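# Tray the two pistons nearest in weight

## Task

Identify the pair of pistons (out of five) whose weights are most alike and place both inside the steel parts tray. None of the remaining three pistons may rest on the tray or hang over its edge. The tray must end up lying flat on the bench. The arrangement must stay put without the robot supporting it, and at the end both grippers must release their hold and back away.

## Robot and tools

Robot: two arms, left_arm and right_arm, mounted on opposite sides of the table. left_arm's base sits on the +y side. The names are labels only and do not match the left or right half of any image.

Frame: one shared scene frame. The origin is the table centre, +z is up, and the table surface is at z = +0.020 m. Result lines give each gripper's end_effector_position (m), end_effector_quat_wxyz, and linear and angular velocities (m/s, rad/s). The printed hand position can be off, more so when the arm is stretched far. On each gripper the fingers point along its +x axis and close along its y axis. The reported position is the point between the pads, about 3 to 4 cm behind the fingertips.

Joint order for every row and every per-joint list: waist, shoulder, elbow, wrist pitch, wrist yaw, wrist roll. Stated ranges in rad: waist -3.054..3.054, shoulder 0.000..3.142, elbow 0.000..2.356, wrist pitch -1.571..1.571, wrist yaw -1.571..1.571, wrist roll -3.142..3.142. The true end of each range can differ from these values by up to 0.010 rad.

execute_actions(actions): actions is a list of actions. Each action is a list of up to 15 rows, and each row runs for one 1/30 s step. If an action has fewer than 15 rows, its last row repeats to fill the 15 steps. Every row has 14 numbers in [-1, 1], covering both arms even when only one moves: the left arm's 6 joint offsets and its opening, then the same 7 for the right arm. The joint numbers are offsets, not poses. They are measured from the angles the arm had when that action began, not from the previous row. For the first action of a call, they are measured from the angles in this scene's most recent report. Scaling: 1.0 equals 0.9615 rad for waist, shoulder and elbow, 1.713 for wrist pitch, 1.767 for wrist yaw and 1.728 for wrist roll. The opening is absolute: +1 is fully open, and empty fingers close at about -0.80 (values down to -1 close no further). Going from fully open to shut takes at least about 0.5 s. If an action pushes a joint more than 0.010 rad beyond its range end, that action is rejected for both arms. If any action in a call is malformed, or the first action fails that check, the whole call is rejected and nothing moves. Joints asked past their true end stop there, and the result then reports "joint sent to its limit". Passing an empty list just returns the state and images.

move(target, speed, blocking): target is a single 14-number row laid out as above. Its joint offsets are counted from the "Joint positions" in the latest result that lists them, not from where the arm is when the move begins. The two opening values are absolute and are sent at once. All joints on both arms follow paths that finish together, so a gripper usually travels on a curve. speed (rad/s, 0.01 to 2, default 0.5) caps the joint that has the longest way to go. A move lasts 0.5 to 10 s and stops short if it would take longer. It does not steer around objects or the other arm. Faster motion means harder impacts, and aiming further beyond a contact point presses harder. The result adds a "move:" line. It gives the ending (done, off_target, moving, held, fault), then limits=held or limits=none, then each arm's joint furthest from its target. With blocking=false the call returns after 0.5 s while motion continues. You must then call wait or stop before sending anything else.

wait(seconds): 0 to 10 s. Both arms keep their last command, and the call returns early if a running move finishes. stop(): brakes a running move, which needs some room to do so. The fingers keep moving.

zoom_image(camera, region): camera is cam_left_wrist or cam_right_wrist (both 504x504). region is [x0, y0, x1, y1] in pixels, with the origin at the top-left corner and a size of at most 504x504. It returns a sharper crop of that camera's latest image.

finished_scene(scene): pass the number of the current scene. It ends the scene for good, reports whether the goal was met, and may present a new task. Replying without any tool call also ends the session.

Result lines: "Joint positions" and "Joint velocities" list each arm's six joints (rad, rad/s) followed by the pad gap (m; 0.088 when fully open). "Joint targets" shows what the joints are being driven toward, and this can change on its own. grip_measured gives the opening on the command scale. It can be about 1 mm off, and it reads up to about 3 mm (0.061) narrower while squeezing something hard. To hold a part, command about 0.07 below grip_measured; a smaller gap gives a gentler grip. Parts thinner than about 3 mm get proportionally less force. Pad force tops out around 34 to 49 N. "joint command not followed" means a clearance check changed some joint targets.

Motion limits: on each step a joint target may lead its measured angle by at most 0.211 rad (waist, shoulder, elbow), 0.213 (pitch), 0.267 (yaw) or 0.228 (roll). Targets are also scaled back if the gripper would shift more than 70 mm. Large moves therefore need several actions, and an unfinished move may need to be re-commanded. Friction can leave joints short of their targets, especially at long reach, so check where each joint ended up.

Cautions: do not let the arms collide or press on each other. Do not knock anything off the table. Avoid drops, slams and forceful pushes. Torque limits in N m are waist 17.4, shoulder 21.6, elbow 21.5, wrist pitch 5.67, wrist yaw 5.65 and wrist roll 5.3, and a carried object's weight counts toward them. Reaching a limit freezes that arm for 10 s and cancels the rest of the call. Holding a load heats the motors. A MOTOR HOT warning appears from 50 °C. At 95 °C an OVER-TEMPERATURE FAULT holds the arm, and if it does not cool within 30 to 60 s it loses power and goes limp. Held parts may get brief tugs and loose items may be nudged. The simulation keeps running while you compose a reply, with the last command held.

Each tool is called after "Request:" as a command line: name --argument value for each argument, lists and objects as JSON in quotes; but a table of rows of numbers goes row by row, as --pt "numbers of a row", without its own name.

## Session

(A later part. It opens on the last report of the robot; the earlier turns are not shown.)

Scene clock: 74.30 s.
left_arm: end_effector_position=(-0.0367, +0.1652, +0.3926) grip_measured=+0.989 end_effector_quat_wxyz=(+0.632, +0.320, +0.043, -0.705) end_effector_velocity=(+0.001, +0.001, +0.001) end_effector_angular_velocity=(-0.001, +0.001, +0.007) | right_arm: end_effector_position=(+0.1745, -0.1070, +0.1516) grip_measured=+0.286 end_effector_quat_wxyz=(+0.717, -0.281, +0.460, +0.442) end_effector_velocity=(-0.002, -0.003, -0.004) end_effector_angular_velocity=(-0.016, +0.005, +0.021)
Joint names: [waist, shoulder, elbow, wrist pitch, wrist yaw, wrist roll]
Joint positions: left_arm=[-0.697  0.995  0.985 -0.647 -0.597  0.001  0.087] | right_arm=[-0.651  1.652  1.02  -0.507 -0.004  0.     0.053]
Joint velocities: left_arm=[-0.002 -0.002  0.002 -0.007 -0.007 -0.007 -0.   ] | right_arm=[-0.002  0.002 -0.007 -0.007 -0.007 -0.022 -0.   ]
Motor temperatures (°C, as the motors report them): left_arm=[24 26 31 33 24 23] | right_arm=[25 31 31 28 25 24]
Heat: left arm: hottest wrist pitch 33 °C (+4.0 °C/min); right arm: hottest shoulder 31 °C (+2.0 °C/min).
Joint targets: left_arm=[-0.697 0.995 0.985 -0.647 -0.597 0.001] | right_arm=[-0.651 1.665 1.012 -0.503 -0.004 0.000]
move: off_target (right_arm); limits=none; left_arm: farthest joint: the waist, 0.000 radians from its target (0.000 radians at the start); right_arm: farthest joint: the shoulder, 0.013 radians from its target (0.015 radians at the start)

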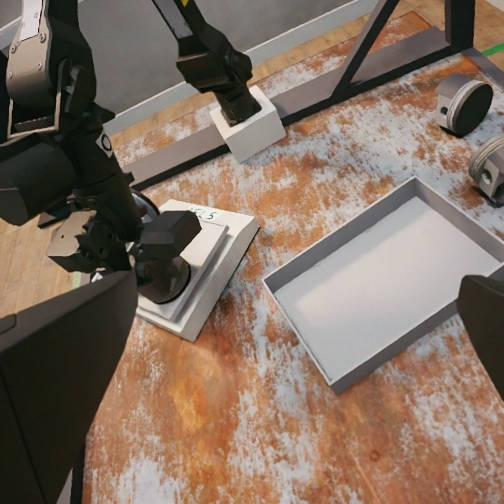

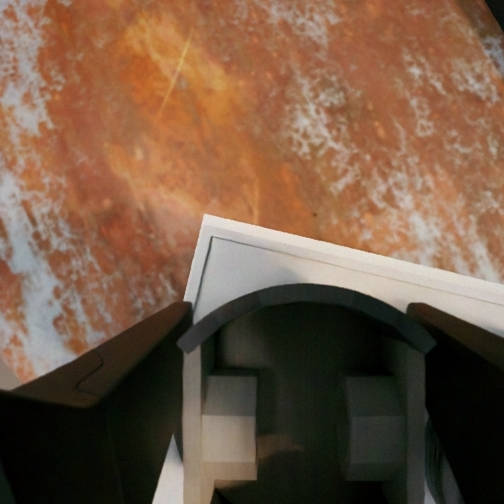

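Contact. Release slowly.

Request:
execute_actions --actions '[[[0,0,0,0,0,0,1,0,0,0,0,0,0,0.22],[0,0,0,0,0,0,1,0,0,0,0,0,0,0.25],[0,0,0,0,0,0,1,0,0,0,0,0,0,0.27],[0,0,0,0,0,0,1,0,0,0,0,0,0,0.29],[0,0,0,0,0,0,1,0,0,0,0,0,0,0.31],[0,0,0,0,0,0,1,0,0,0,0,0,0,0.33],[0,0,0,0,0,0,1,0,0,0,0,0,0,0.36],[0,0,0,0,0,0,1,0,0,0,0,0,0,0.40],[0,0,0,0,0,0,1,0,0,0,0,0,0,0.45],[0,0,0,0,0,0,1,0,0,0,0,0,0,0.5]]]'

Request:
zoom_image --camera "cam_left_wrist" --region '[130, 180, 250, 310]'

Scene clock: 75.20 s.
left_arm: end_effector_position=(-0.0367, +0.1652, +0.3926) grip_measured=+0.989 end_effector_quat_wxyz=(+0.632, +0.320, +0.043, -0.705) end_effector_velocity=(+0.003, +0.000, -0.002) end_effector_angular_velocity=(+0.001, -0.037, +0.004) | right_arm: end_effector_position=(+0.1745, -0.1070, +0.1515) grip_measured=+0.473 end_effector_quat_wxyz=(+0.717, -0.281, +0.460, +0.442) end_effector_velocity=(-0.002, -0.004, -0.002) end_effector_angular_velocity=(-0.015, +0.019, -0.006)
Joint names: [waist, shoulder, elbow, wrist pitch, wrist yaw, wrist roll]
Joint positions: left_arm=[-0.697  0.995  0.985 -0.647 -0.597  0.001  0.087] | right_arm=[-0.651  1.652  1.019 -0.507 -0.004  0.     0.062]
Joint velocities: left_arm=[-0.002  0.002 -0.002 -0.007 -0.022  0.022  0.   ] | right_arm=[-0.002 -0.002 -0.002 -0.022 -0.007  0.007  0.011]
Motor temperatures (°C, as the motors report them): left_arm=[24 26 31 33 24 23] | right_arm=[25 31 31 28 25 24]
Heat: left arm: hottest wrist pitch 33 °C (+4.0 °C/min); right arm: hottest shoulder 31 °C (+2.0 °C/min).
Joint targets: left_arm=[-0.697 0.995 0.985 -0.647 -0.597 0.001] | right_arm=[-0.651 1.652 1.020 -0.507 -0.004 0.000]

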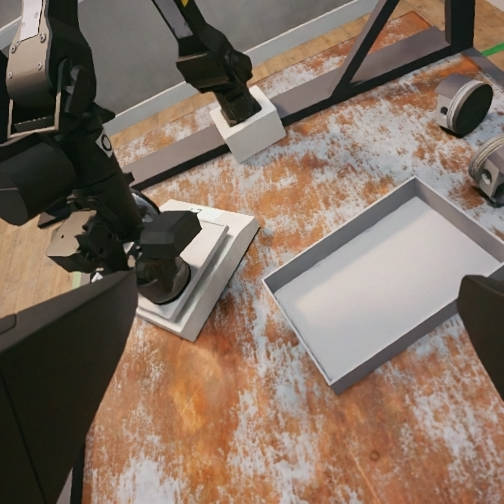

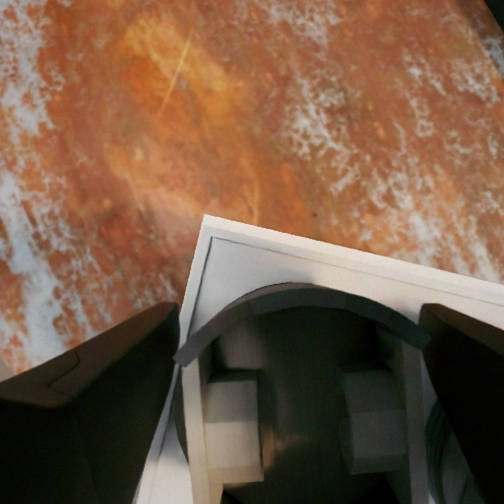

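Region (130, 180, 250, 310) of cam_left_wrist's 504x504 image, scaled by 3.877, with more detail than that image has; it fills the left 465 columns of this view, and the rest is white.

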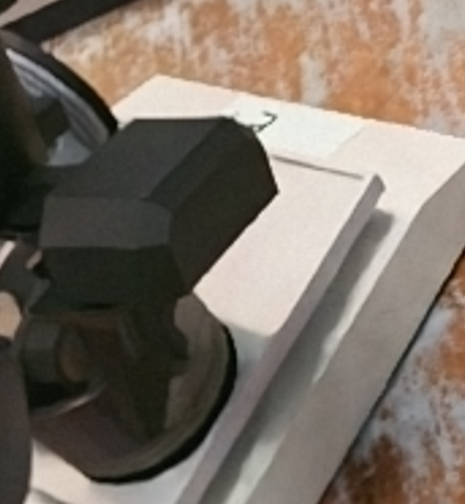

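Request:
move --target '[0,0,0,0,0,0,1, 0,-0.0565,0.118,-0.0873,0,0,0.5]' --speed 0.3

Scene clock: 76.93 s.
left_arm: end_effector_position=(-0.0367, +0.1652, +0.3926) grip_measured=+0.989 end_effector_quat_wxyz=(+0.632, +0.320, +0.043, -0.705) end_effector_velocity=(+0.002, +0.002, -0.001) end_effector_angular_velocity=(+0.010, -0.008, +0.007) | right_arm: end_effector_position=(+0.1748, -0.1064, +0.1882) grip_measured=+0.498 end_effector_quat_wxyz=(+0.717, -0.281, +0.459, +0.442) end_effector_velocity=(-0.003, -0.001, -0.002) end_effector_angular_velocity=(-0.007, +0.014, -0.001)
Joint names: [waist, shoulder, elbow, wrist pitch, wrist yaw, wrist roll]
Joint positions: left_arm=[-0.697  0.995  0.985 -0.647 -0.597  0.001  0.087] | right_arm=[-0.651  1.608  1.125 -0.654 -0.004  0.     0.063]
Joint velocities: left_arm=[-0.002 -0.002  0.002 -0.022 -0.007 -0.007 -0.   ] | right_arm=[ 0.002  0.002 -0.002 -0.007 -0.007  0.007 -0.   ]
Motor temperatures (°C, as the motors report them): left_arm=[24 26 31 33 24 23] | right_arm=[25 31 32 28 25 24]
Heat: left arm: hottest wrist pitch 33 °C (+4.0 °C/min); right arm: hottest elbow 32 °C (+3.0 °C/min).
Joint targets: left_arm=[-0.697 0.995 0.985 -0.647 -0.597 0.001] | right_arm=[-0.651 1.598 1.133 -0.657 -0.004 0.000]
move: done; limits=none; left_arm: farthest joint: the waist, 0.000 radians from its target (0.000 radians at the start); right_arm: farthest joint: the shoulder, 0.010 radians from its target (0.054 radians at the start)

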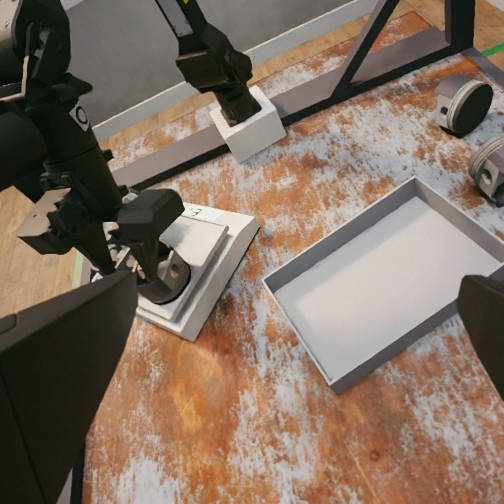

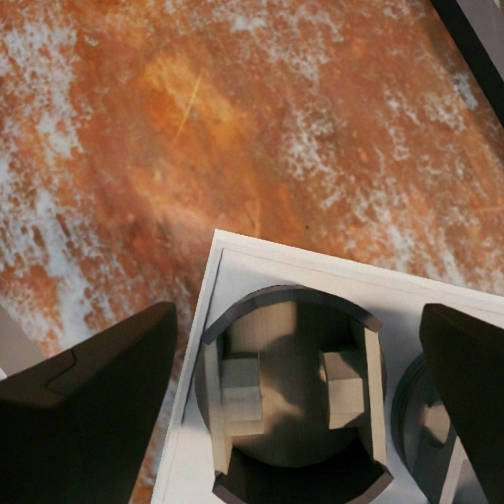

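Request:
move --target '[0,0,0,0,0,0,1, -0.254,0.2475,0.3536,-0.3164,0,-0.007,0.55]' --speed 0.7

Scene clock: 78.77 s.
left_arm: end_effector_position=(-0.0367, +0.1652, +0.3926) grip_measured=+0.989 end_effector_quat_wxyz=(+0.632, +0.320, +0.043, -0.705) end_effector_velocity=(+0.004, +0.001, +0.001) end_effector_angular_velocity=(-0.007, -0.005, +0.019) | right_arm: end_effector_position=(+0.2298, -0.1762, +0.1866) grip_measured=+0.548 end_effector_quat_wxyz=(+0.642, -0.296, +0.641, +0.300) end_effector_velocity=(-0.004, -0.004, +0.000) end_effector_angular_velocity=(-0.012, +0.020, +0.005)
Joint names: [waist, shoulder, elbow, wrist pitch, wrist yaw, wrist roll]
Joint positions: left_arm=[-0.697  0.995  0.985 -0.647 -0.597  0.001  0.087] | right_arm=[-0.891  1.83   1.457 -1.194 -0.004 -0.009  0.066]
Joint velocities: left_arm=[-0.002 -0.007 -0.002 -0.007 -0.022 -0.007  0.   ] | right_arm=[-0.002 -0.002 -0.002 -0.022 -0.007 -0.007  0.   ]
Motor temperatures (°C, as the motors report them): left_arm=[24 26 31 33 24 23] | right_arm=[25 31 32 28 25 24]
Heat: left arm: hottest wrist pitch 33 °C (+4.1 °C/min); right arm: hottest elbow 32 °C (+3.0 °C/min).
Joint targets: left_arm=[-0.697 0.995 0.985 -0.647 -0.597 0.001] | right_arm=[-0.895 1.846 1.465 -1.196 -0.004 -0.012]
move: off_target (right_arm); limits=none; left_arm: farthest joint: the waist, 0.000 radians from its target (0.000 radians at the start); right_arm: farthest joint: the shoulder, 0.016 radians from its target (0.238 radians at the start)

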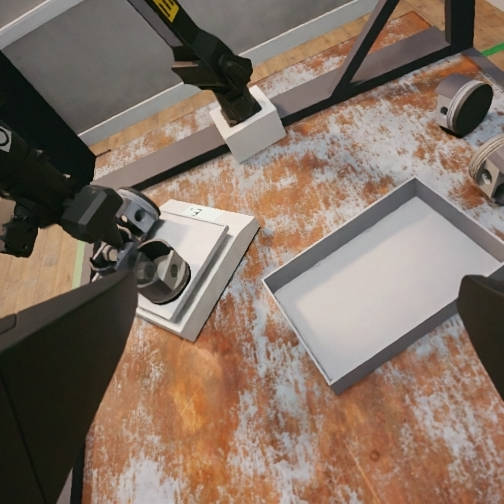

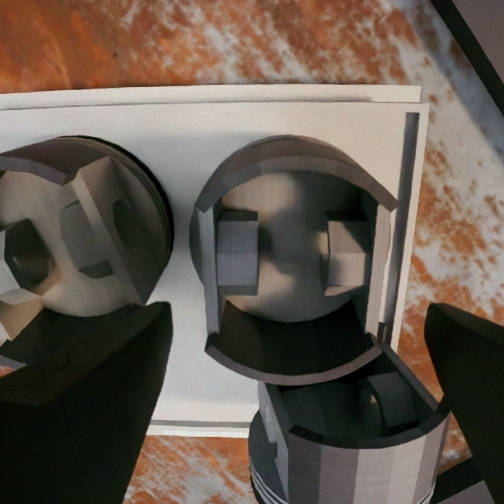

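Request:
move --target '[0,0,0,0,0,0,1, 0,0.053,-0.128,0.086,0,0,0.46]' --speed 0.2

Scene clock: 80.33 s.
left_arm: end_effector_position=(-0.0367, +0.1652, +0.3926) grip_measured=+0.989 end_effector_quat_wxyz=(+0.632, +0.320, +0.043, -0.705) end_effector_velocity=(-0.002, -0.000, -0.000) end_effector_angular_velocity=(-0.005, +0.005, +0.002) | right_arm: end_effector_position=(+0.2302, -0.1758, +0.1472) grip_measured=+0.462 end_effector_quat_wxyz=(+0.641, -0.297, +0.642, +0.299) end_effector_velocity=(-0.003, -0.000, +0.000) end_effector_angular_velocity=(+0.009, +0.021, -0.010)
Joint names: [waist, shoulder, elbow, wrist pitch, wrist yaw, wrist roll]
Joint positions: left_arm=[-0.697  0.995  0.985 -0.647 -0.597  0.001  0.087] | right_arm=[-0.891  1.866  1.344 -1.048 -0.004 -0.009  0.062]
Joint velocities: left_arm=[-0.007  0.002 -0.002  0.007 -0.007 -0.007 -0.   ] | right_arm=[-0.002 -0.002 -0.002 -0.007 -0.022  0.007  0.   ]
Motor temperatures (°C, as the motors report them): left_arm=[24 26 31 33 24 23] | right_arm=[25 31 32 28 25 24]
Heat: left arm: hottest wrist pitch 33 °C (+4.0 °C/min); right arm: hottest elbow 32 °C (+3.0 °C/min).
Joint targets: left_arm=[-0.697 0.995 0.985 -0.647 -0.597 0.001] | right_arm=[-0.891 1.881 1.334 -1.046 -0.004 -0.009]
move: off_target (right_arm); limits=none; left_arm: farthest joint: the waist, 0.000 radians from its target (0.000 radians at the start); right_arm: farthest joint: the shoulder, 0.015 radians from its target (0.051 radians at the start)

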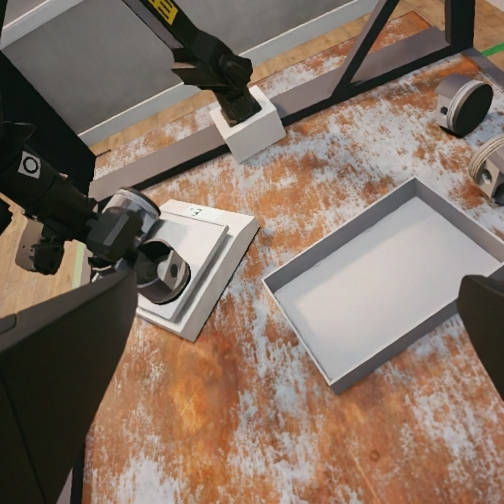

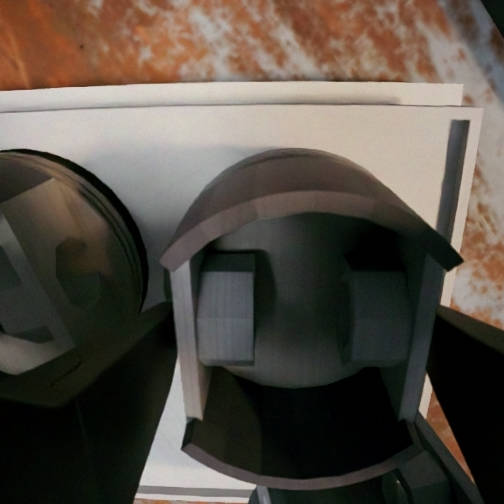

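Request:
execute_actions --actions '[[[0,0,0,0,0,0,1,0,0,0,0,0,0,0.42],[0,0,0,0,0,0,1,0,0,0,0,0,0,0.39],[0,0,0,0,0,0,1,0,0,0,0,0,0,0.36],[0,0,0,0,0,0,1,0,0,0,0,0,0,0.33],[0,0,0,0,0,0,1,0,0,0,0,0,0,0.30],[0,0,0,0,0,0,1,0,0,0,0,0,0,0.27],[0,0,0,0,0,0,1,0,0,0,0,0,0,0.24],[0,0,0,0,0,0,1,0,0,0,0,0,0,0.21],[0,0,0,0,0,0,1,0,0,0,0,0,0,0.19]]]'

Request:
move --target '[0,0,0,0,0,0,1, 0,-0.061,0.218,-0.1425,0,0,0.19]' --speed 0.3

Request:
zoom_image --camera "cam_left_wrist" --region '[130, 180, 250, 310]'

Scene clock: 81.50 s.
left_arm: end_effector_position=(-0.0367, +0.1652, +0.3926) grip_measured=+0.989 end_effector_quat_wxyz=(+0.632, +0.320, +0.043, -0.705) end_effector_velocity=(+0.001, +0.001, -0.001) end_effector_angular_velocity=(+0.003, -0.014, -0.000) | right_arm: end_effector_position=(+0.2302, -0.1758, +0.1472) grip_measured=+0.284 end_effector_quat_wxyz=(+0.641, -0.297, +0.642, +0.299) end_effector_velocity=(-0.001, -0.000, +0.001) end_effector_angular_velocity=(+0.003, +0.007, +0.005)
Joint names: [waist, shoulder, elbow, wrist pitch, wrist yaw, wrist roll]
Joint positions: left_arm=[-0.697  0.995  0.985 -0.647 -0.597  0.001  0.087] | right_arm=[-0.891  1.866  1.344 -1.048 -0.004 -0.009  0.053]
Joint velocities: left_arm=[-0.002 -0.002 -0.002 -0.007 -0.007  0.007 -0.   ] | right_arm=[-0.002 -0.002  0.002 -0.007 -0.007 -0.007 -0.   ]
Motor temperatures (°C, as the motors report them): left_arm=[24 26 31 33 24 23] | right_arm=[25 31 32 28 25 24]
Heat: left arm: hottest wrist pitch 33 °C (+4.0 °C/min); right arm: hottest elbow 32 °C (+3.0 °C/min).
Joint targets: left_arm=[-0.697 0.995 0.985 -0.647 -0.597 0.001] | right_arm=[-0.891 1.866 1.344 -1.049 -0.004 -0.009]

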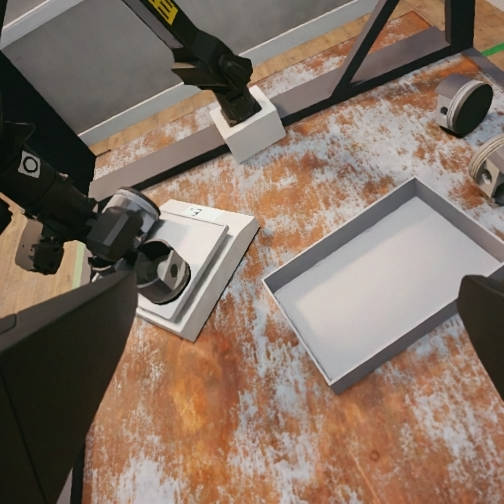

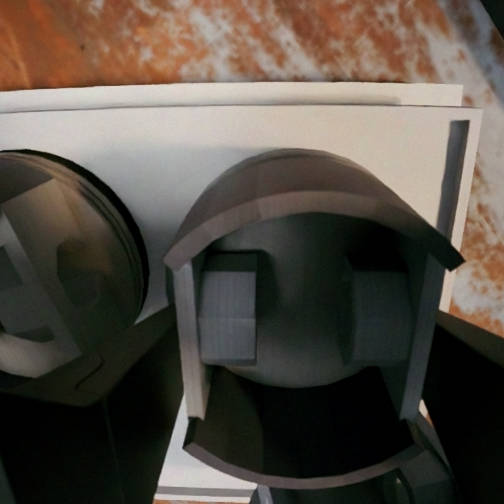

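Scene clock: 82.87 s.
left_arm: end_effector_position=(-0.0367, +0.1652, +0.3926) grip_measured=+0.989 end_effector_quat_wxyz=(+0.632, +0.320, +0.043, -0.705) end_effector_velocity=(-0.001, +0.002, -0.002) end_effector_angular_velocity=(+0.008, +0.005, -0.005) | right_arm: end_effector_position=(+0.2292, -0.1769, +0.2093) grip_measured=+0.284 end_effector_quat_wxyz=(+0.640, -0.297, +0.643, +0.299) end_effector_velocity=(-0.005, -0.003, +0.002) end_effector_angular_velocity=(+0.001, +0.028, +0.019)
Joint names: [waist, shoulder, elbow, wrist pitch, wrist yaw, wrist roll]
Joint positions: left_arm=[-0.697  0.995  0.985 -0.647 -0.597  0.001  0.087] | right_arm=[-0.891  1.824  1.54  -1.289 -0.004 -0.009  0.053]
Joint velocities: left_arm=[-0.002 -0.002 -0.002 -0.007  0.007 -0.007 -0.   ] | right_arm=[-0.002 -0.007 -0.002 -0.022 -0.022 -0.022  0.   ]
Motor temperatures (°C, as the motors report them): left_arm=[24 26 31 33 24 23] | right_arm=[25 31 32 28 25 24]
Heat: left arm: hottest wrist pitch 33 °C (+3.0 °C/min); right arm: hottest elbow 32 °C (+2.0 °C/min).
Joint targets: left_arm=[-0.697 0.995 0.985 -0.647 -0.597 0.001] | right_arm=[-0.891 1.808 1.553 -1.292 -0.004 -0.009]
move: off_target (right_arm); limits=none; left_arm: farthest joint: the waist, 0.000 radians from its target (0.000 radians at the start); right_arm: farthest joint: the shoulder, 0.017 radians from its target (0.059 radians at the start)

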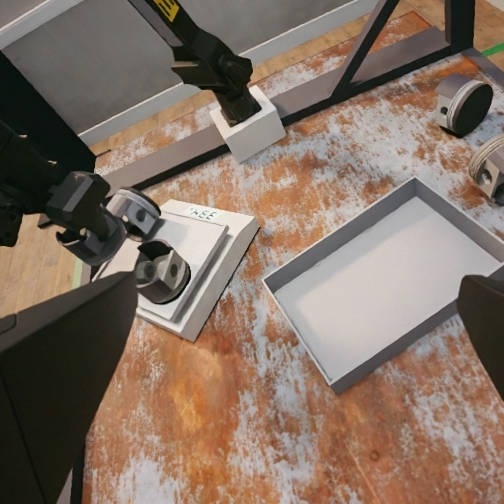

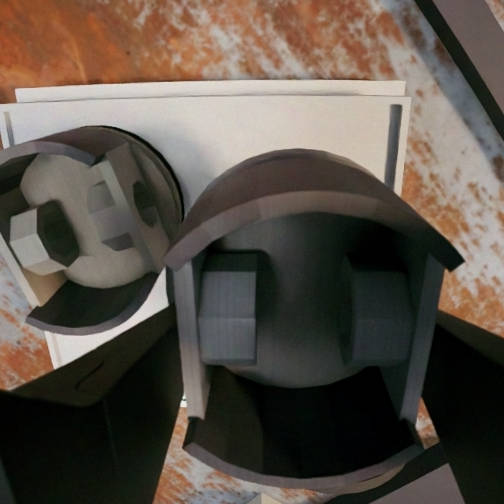

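Region (130, 180, 250, 310) of cam_left_wrist's 504x504 image, scaled by 3.877, with more detail than that image has; it fills the left 465 columns of this view, and the rest is white.

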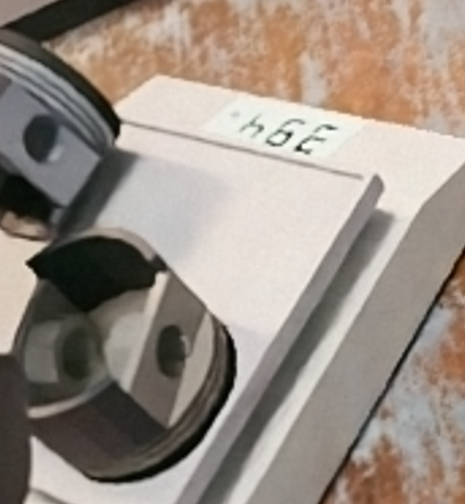

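Request:
move --target '[0,0,0,0,0,0,1, 0.961,-0.366,-0.3436,-0.008,0,0,0.19]' --speed 0.8

Scene clock: 85.67 s.
left_arm: end_effector_position=(-0.0367, +0.1652, +0.3926) grip_measured=+0.989 end_effector_quat_wxyz=(+0.632, +0.320, +0.043, -0.705) end_effector_velocity=(+0.000, +0.001, +0.000) end_effector_angular_velocity=(+0.005, -0.005, -0.007) | right_arm: end_effector_position=(-0.0430, -0.1895, +0.2201) grip_measured=+0.284 end_effector_quat_wxyz=(+0.441, -0.552, +0.444, +0.552) end_effector_velocity=(-0.001, -0.003, -0.000) end_effector_angular_velocity=(-0.009, +0.006, +0.010)
Joint names: [waist, shoulder, elbow, wrist pitch, wrist yaw, wrist roll]
Joint positions: left_arm=[-0.697  0.995  0.985 -0.647 -0.597  0.001  0.087] | right_arm=[ 0.029  1.487  1.216 -1.302 -0.004 -0.009  0.053]
Joint velocities: left_arm=[ 0.002 -0.002  0.002 -0.007  0.007  0.007 -0.   ] | right_arm=[ 0.002 -0.002 -0.002 -0.007 -0.007 -0.007 -0.   ]
Motor temperatures (°C, as the motors report them): left_arm=[24 26 31 33 24 23] | right_arm=[25 32 32 28 25 24]
Heat: left arm: hottest wrist pitch 33 °C (+3.0 °C/min); right arm: hottest shoulder 32 °C (+2.0 °C/min).
Joint targets: left_arm=[-0.697 0.995 0.985 -0.647 -0.597 0.001] | right_arm=[0.033 1.472 1.210 -1.303 -0.004 -0.009]
move: off_target (right_arm); limits=none; left_arm: farthest joint: the waist, 0.000 radians from its target (0.000 radians at the start); right_arm: farthest joint: the shoulder, 0.015 radians from its target (0.352 radians at the start)

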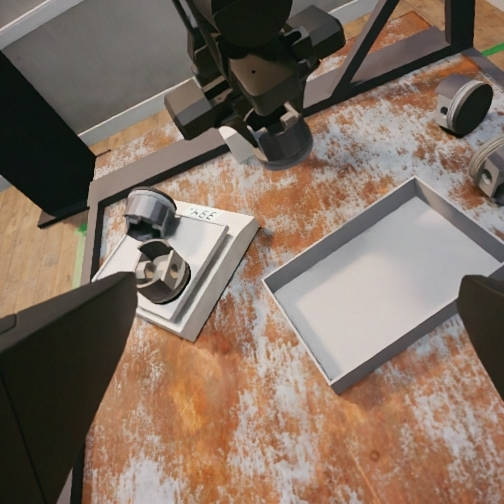

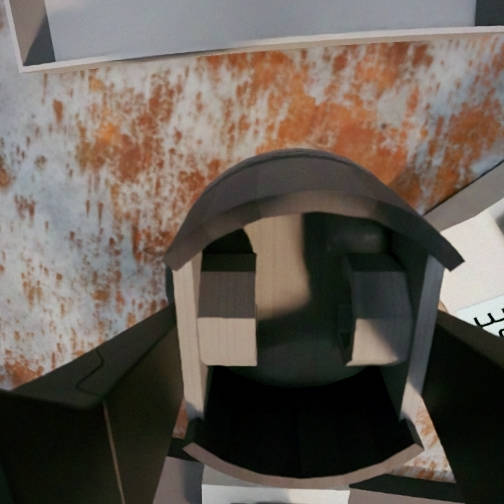

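Request:
move --target '[0,0,0,0,0,0,1, 0,0.0547,-0.5713,0.3457,0,0,0.19]' --speed 0.5

Scene clock: 88.07 s.
left_arm: end_effector_position=(-0.0367, +0.1652, +0.3926) grip_measured=+0.989 end_effector_quat_wxyz=(+0.632, +0.320, +0.043, -0.705) end_effector_velocity=(+0.003, -0.002, +0.001) end_effector_angular_velocity=(-0.011, +0.010, +0.031) | right_arm: end_effector_position=(-0.0358, -0.2235, +0.0820) grip_measured=+0.284 end_effector_quat_wxyz=(+0.441, -0.552, +0.444, +0.552) end_effector_velocity=(-0.002, +0.001, -0.000) end_effector_angular_velocity=(+0.003, +0.023, -0.000)
Joint names: [waist, shoulder, elbow, wrist pitch, wrist yaw, wrist roll]
Joint positions: left_arm=[-0.697  0.995  0.985 -0.647 -0.597  0.001  0.087] | right_arm=[ 0.029  1.533  0.673 -0.713 -0.004 -0.009  0.053]
Joint velocities: left_arm=[ 0.002  0.002 -0.002  0.007 -0.022 -0.022  0.   ] | right_arm=[-0.007 -0.002 -0.002  0.007 -0.022 -0.007  0.   ]
Motor temperatures (°C, as the motors report them): left_arm=[24 26 31 33 24 23] | right_arm=[25 31 32 27 25 24]
Heat: left arm: hottest wrist pitch 33 °C (+3.0 °C/min); right arm: hottest elbow 32 °C (+2.0 °C/min).
Joint targets: left_arm=[-0.697 0.995 0.985 -0.647 -0.597 0.001] | right_arm=[0.029 1.540 0.667 -0.710 -0.004 -0.009]
move: done; limits=none; left_arm: farthest joint: the waist, 0.000 radians from its target (0.000 radians at the start); right_arm: farthest joint: the shoulder, 0.006 radians from its target (0.052 radians at the start)

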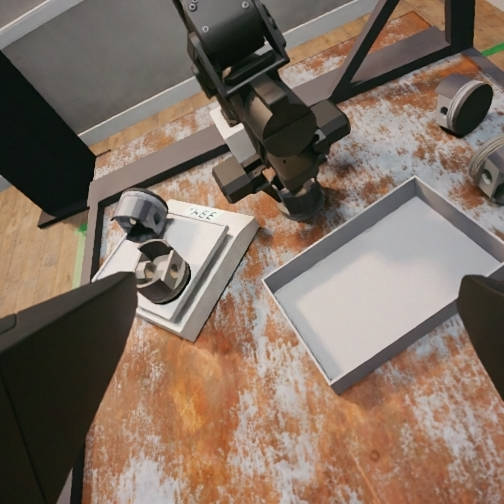

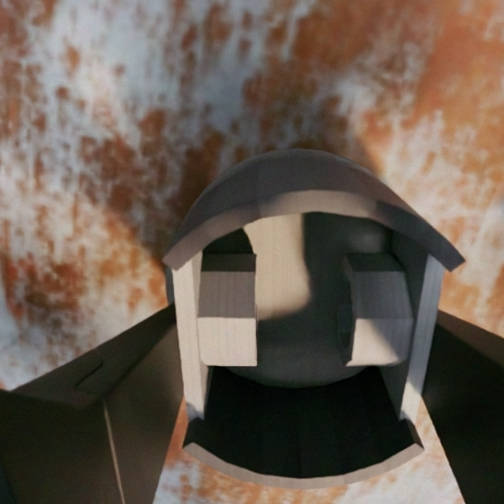

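Request:
execute_actions --actions '[[[0,0,0,0,0,0,1,0,0.008,0,0.002,0,0,0.19],[0,0,0,0,0,0,1,0,0.011,0,0.003,0,0,0.19],[0,0,0,0,0,0,1,0,0.014,0,0.005,0,0,0.19],[0,0,0,0,0,0,1,0,0.016,0,0.006,0,0,0.19],[0,0,0,0,0,0,1,0,0.017,0,0.007,0,0,0.19],[0,0,0,0,0,0,1,0,0.017,0,0.007,0,0,0.19],[0,0,0,0,0,0,1,0,0.017,0,0.007,0,0,0.19],[0,0,0,0,0,0,1,0,0.017,0,0.007,0,0,0.19],[0,0,0,0,0,0,1,0,0.017,0,0.007,0,0,0.25],[0,0,0,0,0,0,1,0,0.017,0,0.007,0,0,0.3],[0,0,0,0,0,0,1,0,0.017,0,0.007,0,0,0.36],[0,0,0,0,0,0,1,0,0.017,0,0.007,0,0,0.44],[0,0,0,0,0,0,1,0,0.017,0,0.007,0,0,0.52],[0,0,0,0,0,0,1,0,0.017,0,0.007,0,0,0.6],[0,0,0,0,0,0,1,0,0.017,0,0.007,0,0,0.6]]]'

Scene clock: 89.17 s.
left_arm: end_effector_position=(-0.0367, +0.1652, +0.3926) grip_measured=+0.989 end_effector_quat_wxyz=(+0.632, +0.320, +0.043, -0.705) end_effector_velocity=(-0.001, +0.002, -0.002) end_effector_angular_velocity=(+0.008, +0.005, -0.005) | right_arm: end_effector_position=(-0.0362, -0.2215, +0.0810) grip_measured=+0.462 end_effector_quat_wxyz=(+0.442, -0.550, +0.442, +0.554) end_effector_velocity=(+0.002, -0.003, +0.002) end_effector_angular_velocity=(-0.010, -0.010, +0.005)
Joint names: [waist, shoulder, elbow, wrist pitch, wrist yaw, wrist roll]
Joint positions: left_arm=[-0.697  0.995  0.985 -0.647 -0.597  0.001  0.087] | right_arm=[ 0.029  1.539  0.673 -0.701 -0.004 -0.009  0.062]
Joint velocities: left_arm=[-0.002 -0.002 -0.002 -0.007  0.007 -0.007 -0.   ] | right_arm=[-0.002 -0.007  0.002 -0.022  0.007 -0.007  0.061]
Motor temperatures (°C, as the motors report them): left_arm=[24 26 31 33 24 23] | right_arm=[25 31 32 27 25 24]
Heat: left arm: hottest wrist pitch 33 °C (+3.0 °C/min); right arm: hottest elbow 32 °C (+2.0 °C/min).
Joint targets: left_arm=[-0.697 0.995 0.985 -0.647 -0.597 0.001] | right_arm=[0.029 1.550 0.673 -0.700 -0.004 -0.009]

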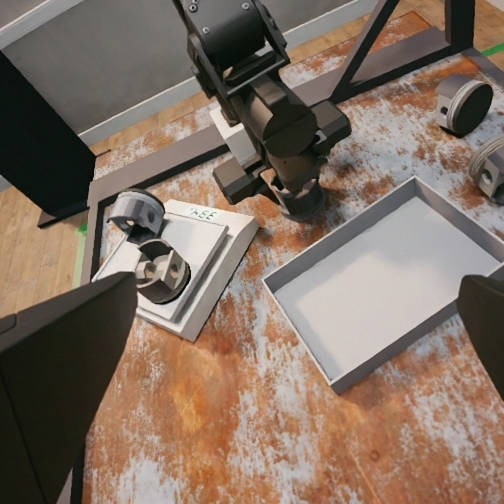

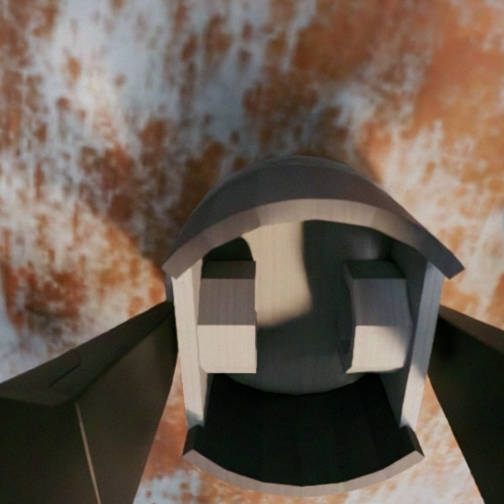

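Request:
move --target '[0,0,0,0,0,0,1, 0,-0.113,0.1254,-0.1274,0,0,0.6]' --speed 0.5

Scene clock: 91.73 s.
left_arm: end_effector_position=(-0.0367, +0.1652, +0.3926) grip_measured=+0.989 end_effector_quat_wxyz=(+0.632, +0.320, +0.043, -0.705) end_effector_velocity=(+0.002, +0.002, +0.000) end_effector_angular_velocity=(-0.001, +0.014, +0.014) | right_arm: end_effector_position=(-0.0362, -0.2218, +0.1253) grip_measured=+0.598 end_effector_quat_wxyz=(+0.441, -0.551, +0.443, +0.553) end_effector_velocity=(-0.002, -0.006, +0.001) end_effector_angular_velocity=(-0.021, +0.018, +0.005)
Joint names: [waist, shoulder, elbow, wrist pitch, wrist yaw, wrist roll]
Joint positions: left_arm=[-0.697  0.995  0.985 -0.647 -0.597  0.001  0.087] | right_arm=[ 0.029  1.439  0.786 -0.917 -0.004 -0.009  0.068]
Joint velocities: left_arm=[-0.002 -0.007 -0.002 -0.007 -0.007 -0.022 -0.   ] | right_arm=[-0.002 -0.007 -0.002 -0.022 -0.022 -0.007  0.   ]
Motor temperatures (°C, as the motors report them): left_arm=[24 26 31 33 24 23] | right_arm=[25 31 32 27 25 24]
Heat: left arm: hottest wrist pitch 33 °C (+2.0 °C/min); right arm: hottest elbow 32 °C (+2.0 °C/min).
Joint targets: left_arm=[-0.697 0.995 0.985 -0.647 -0.597 0.001] | right_arm=[0.029 1.430 0.793 -0.919 -0.004 -0.009]
move: done; limits=none; left_arm: farthest joint: the waist, 0.000 radians from its target (0.000 radians at the start); right_arm: farthest joint: the shoulder, 0.008 radians from its target (0.109 radians at the start)

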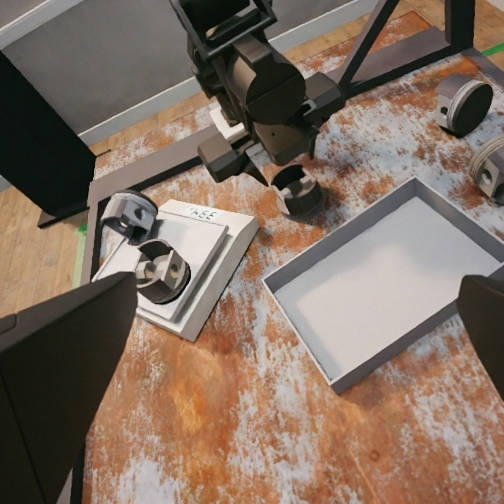

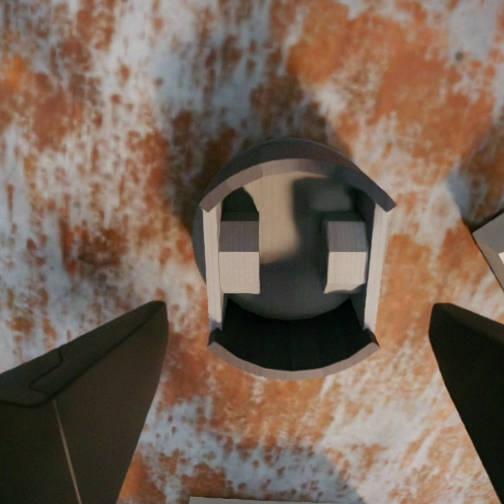

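Request:
move --target '[0,0,0,0,0,0,1, 0.904,0.557,0.734,-0.1054,0,0.4265,0.85]' --speed 1.0

Scene clock: 93.93 s.
left_arm: end_effector_position=(-0.0367, +0.1652, +0.3926) grip_measured=+0.989 end_effector_quat_wxyz=(+0.632, +0.320, +0.043, -0.705) end_effector_velocity=(+0.002, +0.002, -0.003) end_effector_angular_velocity=(+0.014, -0.011, +0.007) | right_arm: end_effector_position=(-0.3121, -0.2603, +0.1510) grip_measured=+0.848 end_effector_quat_wxyz=(+0.404, -0.579, +0.406, +0.580) end_effector_velocity=(+0.004, -0.004, -0.001) end_effector_angular_velocity=(-0.019, -0.020, -0.005)
Joint names: [waist, shoulder, elbow, wrist pitch, wrist yaw, wrist roll]
Joint positions: left_arm=[-0.697  0.995  0.985 -0.647 -0.597  0.001  0.087] | right_arm=[ 0.894  1.958  1.484 -1.095 -0.004  0.724  0.081]
Joint velocities: left_arm=[-0.002 -0.002 -0.002 -0.022 -0.007 -0.007 -0.   ] | right_arm=[ 0.002  0.002 -0.002 -0.022 -0.007  0.007 -0.   ]
Motor temperatures (°C, as the motors report them): left_arm=[24 26 31 33 24 23] | right_arm=[25 31 32 27 25 24]
Heat: left arm: hottest wrist pitch 33 °C (+2.0 °C/min); right arm: hottest elbow 32 °C (+2.0 °C/min).
Joint targets: left_arm=[-0.697 0.995 0.985 -0.647 -0.597 0.001] | right_arm=[0.898 1.975 1.492 -1.097 -0.004 0.728]
move: off_target (right_arm); limits=none; left_arm: farthest joint: the waist, 0.000 radians from its target (0.000 radians at the start); right_arm: farthest joint: the shoulder, 0.017 radians from its target (0.536 radians at the start)

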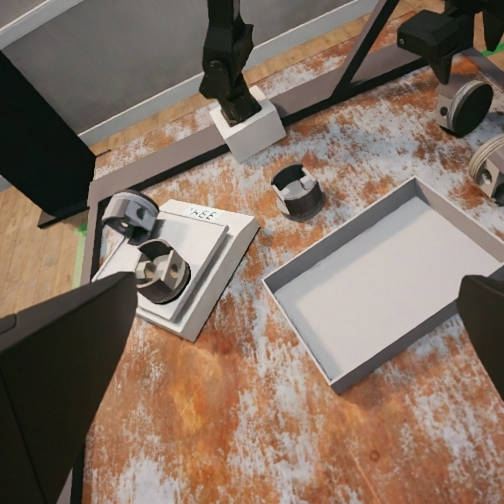

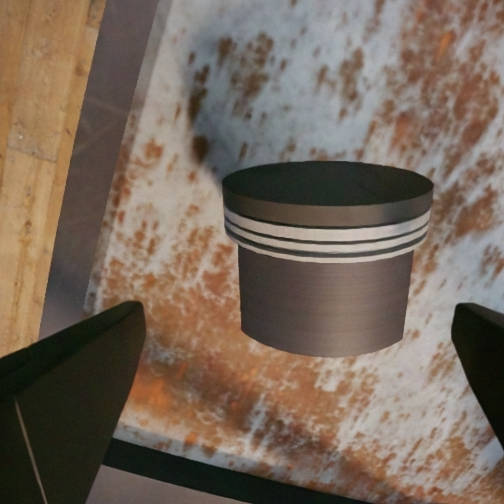

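Request:
move --target '[0,0,0,0,0,0,1, 0.0132,-0.061,-0.147,0.0496,0,0.007,0.85]' --speed 0.4

Scene clock: 96.37 s.
left_arm: end_effector_position=(-0.0367, +0.1652, +0.3926) grip_measured=+0.989 end_effector_quat_wxyz=(+0.632, +0.320, +0.043, -0.705) end_effector_velocity=(+0.002, +0.001, -0.000) end_effector_angular_velocity=(-0.003, -0.009, +0.014) | right_arm: end_effector_position=(-0.2979, -0.2715, +0.1343) grip_measured=+0.848 end_effector_quat_wxyz=(+0.404, -0.580, +0.406, +0.579) end_effector_velocity=(-0.001, -0.002, -0.001) end_effector_angular_velocity=(-0.018, +0.012, +0.005)
Joint names: [waist, shoulder, elbow, wrist pitch, wrist yaw, wrist roll]
Joint positions: left_arm=[-0.697  0.995  0.985 -0.647 -0.597  0.001  0.087] | right_arm=[ 0.903  1.912  1.352 -1.012 -0.004  0.734  0.081]
Joint velocities: left_arm=[-0.007 -0.002 -0.002 -0.007 -0.022 -0.007 -0.   ] | right_arm=[-0.002 -0.002 -0.007  0.007 -0.022 -0.007 -0.   ]
Motor temperatures (°C, as the motors report them): left_arm=[24 26 31 33 24 23] | right_arm=[25 31 32 27 25 24]
Heat: left arm: hottest wrist pitch 33 °C (+2.0 °C/min); right arm: hottest elbow 32 °C (+2.0 °C/min).
Joint targets: left_arm=[-0.697 0.995 0.985 -0.647 -0.597 0.001] | right_arm=[0.907 1.899 1.342 -1.010 -0.004 0.737]
move: off_target (right_arm); limits=none; left_arm: farthest joint: the waist, 0.000 radians from its target (0.000 radians at the start); right_arm: farthest joint: the shoulder, 0.013 radians from its target (0.058 radians at the start)

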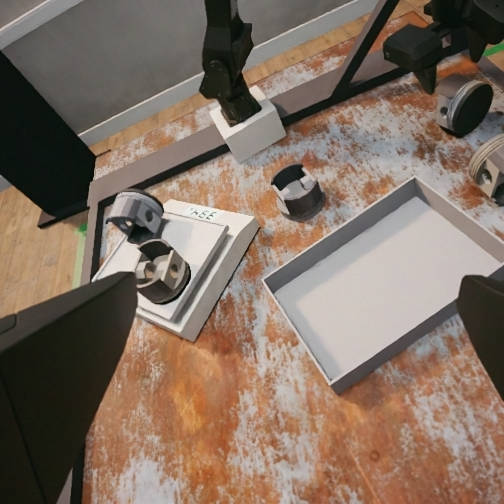

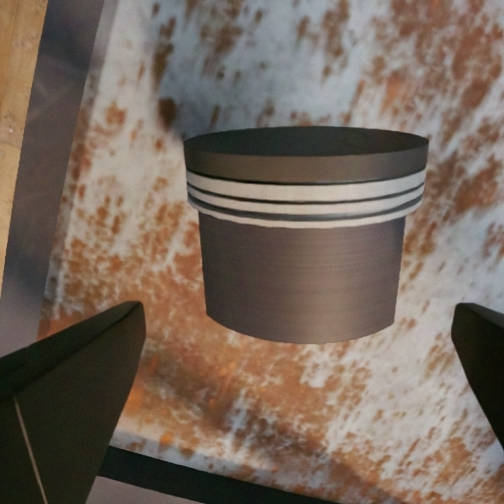

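Request:
move --target '[0,0,0,0,0,0,1, 0,0.1304,-0.152,0.1457,0,0,0.85]' --speed 0.3

Scene clock: 98.40 s.
left_arm: end_effector_position=(-0.0367, +0.1652, +0.3926) grip_measured=+0.989 end_effector_quat_wxyz=(+0.632, +0.320, +0.043, -0.705) end_effector_velocity=(-0.001, +0.000, +0.001) end_effector_angular_velocity=(-0.009, +0.020, +0.010) | right_arm: end_effector_position=(-0.2980, -0.2714, +0.0671) grip_measured=+0.848 end_effector_quat_wxyz=(+0.404, -0.580, +0.406, +0.579) end_effector_velocity=(-0.000, +0.002, +0.000) end_effector_angular_velocity=(-0.003, +0.010, +0.015)
Joint names: [waist, shoulder, elbow, wrist pitch, wrist yaw, wrist roll]
Joint positions: left_arm=[-0.697  0.995  0.985 -0.647 -0.597  0.001  0.087] | right_arm=[ 0.903  2.022  1.215 -0.765 -0.004  0.734  0.081]
Joint velocities: left_arm=[-0.007 -0.002 -0.002  0.007 -0.007 -0.022  0.   ] | right_arm=[-0.007 -0.002 -0.002  0.007 -0.007 -0.022 -0.   ]
Motor temperatures (°C, as the motors report them): left_arm=[24 26 31 33 24 23] | right_arm=[25 31 32 27 25 24]
Heat: left arm: hottest wrist pitch 33 °C (+2.0 °C/min); right arm: hottest elbow 32 °C (+2.0 °C/min).
Joint targets: left_arm=[-0.697 0.995 0.985 -0.647 -0.597 0.001] | right_arm=[0.903 2.038 1.206 -0.762 -0.004 0.734]
move: off_target (right_arm); limits=none; left_arm: farthest joint: the waist, 0.000 radians from its target (0.000 radians at the start); right_arm: farthest joint: the shoulder, 0.016 radians from its target (0.125 radians at the start)

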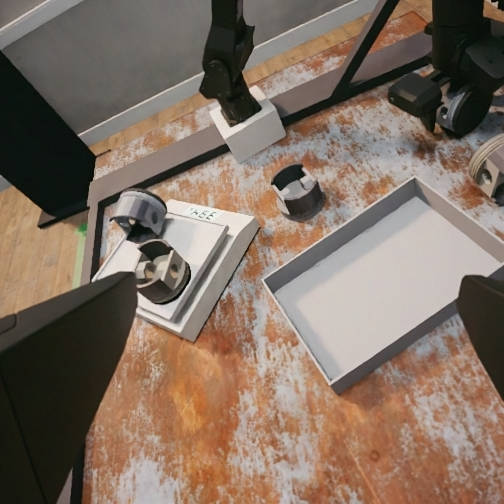

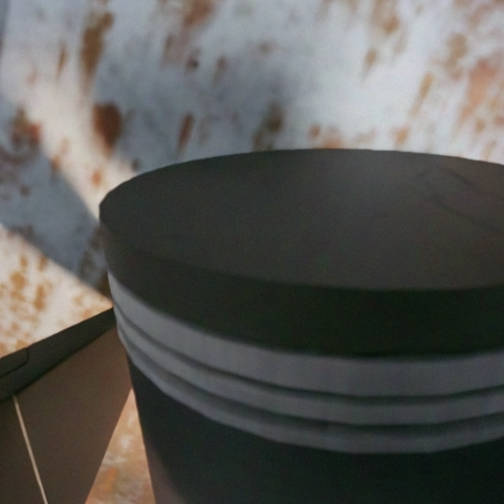

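Request:
execute_actions --actions '[[[0,0,0,0,0,0,1,0,0,0,0,0,0,0.78],[0,0,0,0,0,0,1,0,0,0,0,0,0,0.7],[0,0,0,0,0,0,1,0,0,0,0,0,0,0.62],[0,0,0,0,0,0,1,0,0,0,0,0,0,0.55],[0,0,0,0,0,0,1,0,0,0,0,0,0,0.5],[0,0,0,0,0,0,1,0,0,0,0,0,0,0.46],[0,0,0,0,0,0,1,0,0,0,0,0,0,0.42],[0,0,0,0,0,0,1,0,0,0,0,0,0,0.39],[0,0,0,0,0,0,1,0,0,0,0,0,0,0.36],[0,0,0,0,0,0,1,0,0,0,0,0,0,0.33],[0,0,0,0,0,0,1,0,0,0,0,0,0,0.30],[0,0,0,0,0,0,1,0,0,0,0,0,0,0.27],[0,0,0,0,0,0,1,0,0,0,0,0,0,0.24],[0,0,0,0,0,0,1,0,0,0,0,0,0,0.21],[0,0,0,0,0,0,1,0,0,0,0,0,0,0.18]]]'

Scene clock: 99.33 s.
left_arm: end_effector_position=(-0.0367, +0.1652, +0.3926) grip_measured=+0.989 end_effector_quat_wxyz=(+0.632, +0.320, +0.043, -0.705) end_effector_velocity=(-0.000, -0.000, +0.003) end_effector_angular_velocity=(-0.012, -0.002, -0.000) | right_arm: end_effector_position=(-0.2980, -0.2715, +0.0671) grip_measured=+0.292 end_effector_quat_wxyz=(+0.404, -0.580, +0.406, +0.579) end_effector_velocity=(+0.001, -0.003, +0.000) end_effector_angular_velocity=(-0.010, -0.003, +0.010)
Joint names: [waist, shoulder, elbow, wrist pitch, wrist yaw, wrist roll]
Joint positions: left_arm=[-0.697  0.995  0.985 -0.647 -0.597  0.001  0.087] | right_arm=[ 0.903  2.022  1.215 -0.765 -0.004  0.734  0.053]
Joint velocities: left_arm=[-0.002 -0.002  0.002  0.007 -0.007  0.007 -0.   ] | right_arm=[ 0.002 -0.002 -0.002 -0.007 -0.007 -0.007 -0.006]
Motor temperatures (°C, as the motors report them): left_arm=[24 26 31 33 24 23] | right_arm=[25 31 32 27 25 24]
Heat: left arm: hottest wrist pitch 33 °C (+2.0 °C/min); right arm: hottest elbow 32 °C (+2.0 °C/min).
Joint targets: left_arm=[-0.697 0.995 0.985 -0.647 -0.597 0.001] | right_arm=[0.903 2.022 1.215 -0.765 -0.004 0.734]

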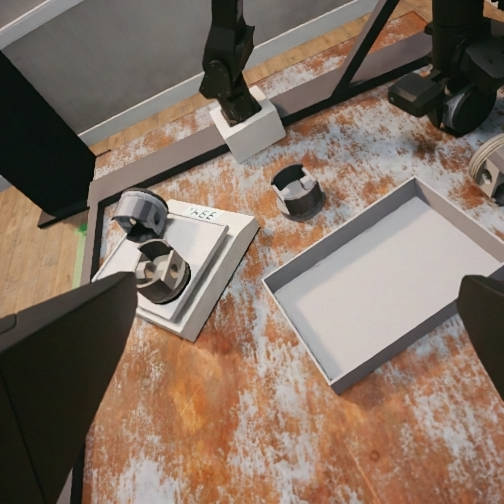

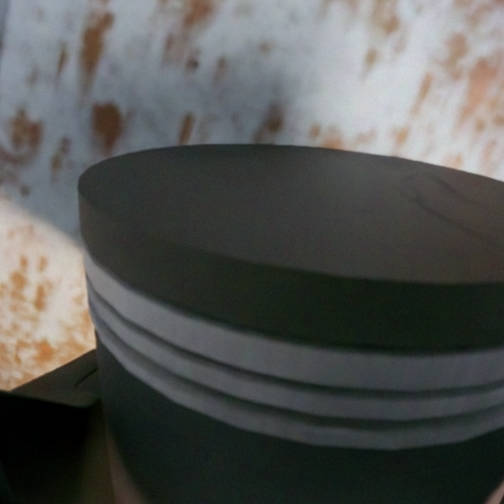

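Request:
move --target '[0,0,0,0,0,0,1, 0,-0.2236,0.3118,-0.2846,0,0,0.18]' --speed 0.5

Request:
move --target '[0,0,0,0,0,0,1, -0.955,0,0,0,0,-0.227,0.18]' --speed 0.8

Scene clock: 101.73 s.
left_arm: end_effector_position=(-0.0367, +0.1652, +0.3926) grip_measured=+0.989 end_effector_quat_wxyz=(+0.632, +0.320, +0.043, -0.705) end_effector_velocity=(+0.003, +0.001, -0.000) end_effector_angular_velocity=(-0.003, -0.009, +0.019) | right_arm: end_effector_position=(-0.2888, -0.2763, +0.2004) grip_measured=+0.292 end_effector_quat_wxyz=(+0.404, -0.580, +0.406, +0.580) end_effector_velocity=(+0.002, -0.004, -0.001) end_effector_angular_velocity=(-0.025, -0.001, +0.005)
Joint names: [waist, shoulder, elbow, wrist pitch, wrist yaw, wrist roll]
Joint positions: left_arm=[-0.697  0.995  0.985 -0.647 -0.597  0.001  0.087] | right_arm=[ 0.903  1.823  1.502 -1.251 -0.004  0.734  0.053]
Joint velocities: left_arm=[-0.002 -0.002 -0.002 -0.007 -0.022 -0.007 -0.   ] | right_arm=[-0.002 -0.002 -0.007 -0.007 -0.022 -0.007  0.   ]
Motor temperatures (°C, as the motors report them): left_arm=[24 26 31 33 24 23] | right_arm=[25 32 32 27 25 24]
Heat: left arm: hottest wrist pitch 33 °C (+2.0 °C/min); right arm: hottest shoulder 32 °C (+2.0 °C/min).
Joint targets: left_arm=[-0.697 0.995 0.985 -0.647 -0.597 0.001] | right_arm=[0.903 1.807 1.515 -1.252 -0.004 0.734]
move: off_target (right_arm); limits=none; left_arm: farthest joint: the waist, 0.000 radians from its target (0.000 radians at the start); right_arm: farthest joint: the shoulder, 0.016 radians from its target (0.215 radians at the start)

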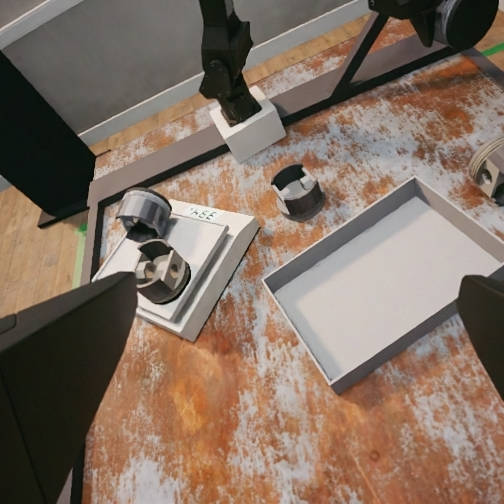

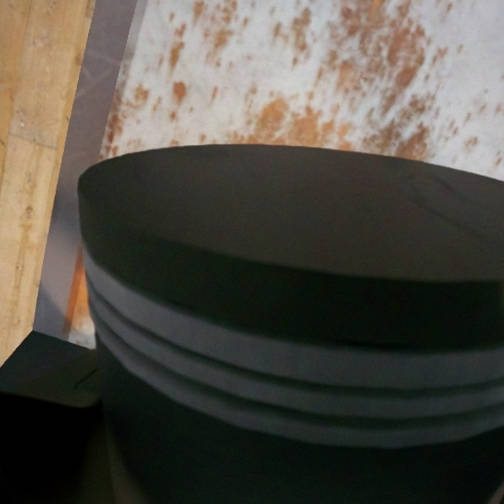

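Scene clock: 103.53 s.
left_arm: end_effector_position=(-0.0367, +0.1652, +0.3926) grip_measured=+0.989 end_effector_quat_wxyz=(+0.632, +0.320, +0.043, -0.705) end_effector_velocity=(+0.001, +0.001, +0.000) end_effector_angular_velocity=(-0.009, +0.020, +0.014) | right_arm: end_effector_position=(-0.0482, -0.1012, +0.2004) grip_measured=+0.292 end_effector_quat_wxyz=(+0.540, -0.454, +0.543, +0.455) end_effector_velocity=(+0.005, +0.002, +0.000) end_effector_angular_velocity=(+0.008, -0.006, -0.005)
Joint names: [waist, shoulder, elbow, wrist pitch, wrist yaw, wrist roll]
Joint positions: left_arm=[-0.697  0.995  0.985 -0.647 -0.597  0.001  0.087] | right_arm=[-0.011  1.823  1.502 -1.251 -0.004  0.345  0.053]
Joint velocities: left_arm=[-0.002 -0.007 -0.007  0.007 -0.007 -0.022  0.   ] | right_arm=[-0.012 -0.002 -0.002  0.007  0.007 -0.007 -0.   ]
Motor temperatures (°C, as the motors report them): left_arm=[24 26 31 33 24 23] | right_arm=[25 32 32 27 25 24]
Heat: left arm: hottest wrist pitch 33 °C (+2.0 °C/min); right arm: hottest shoulder 32 °C (+2.0 °C/min).
Joint targets: left_arm=[-0.697 0.995 0.985 -0.647 -0.597 0.001] | right_arm=[-0.015 1.823 1.502 -1.251 -0.004 0.341]
move: done; limits=none; left_arm: farthest joint: the waist, 0.000 radians from its target (0.000 radians at the start); right_arm: farthest joint: the waist, 0.004 radians from its target (0.918 radians at the start)

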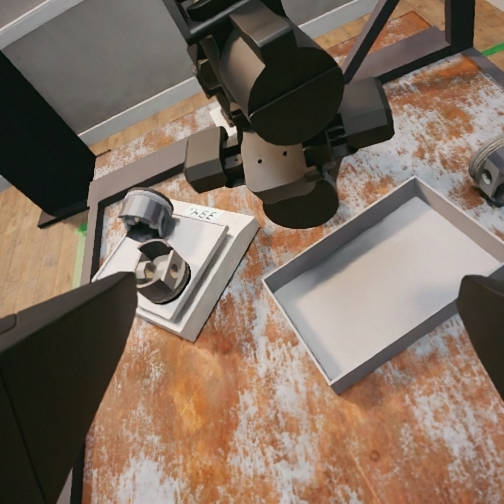

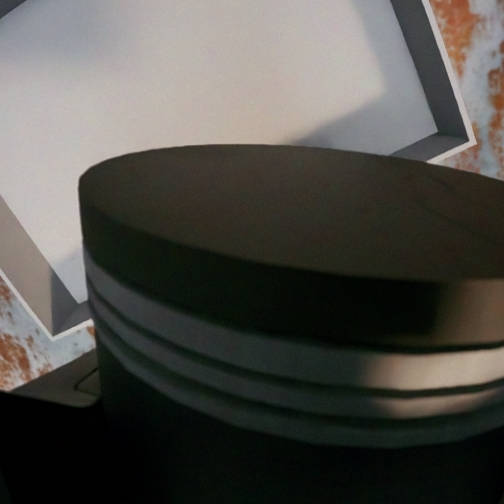

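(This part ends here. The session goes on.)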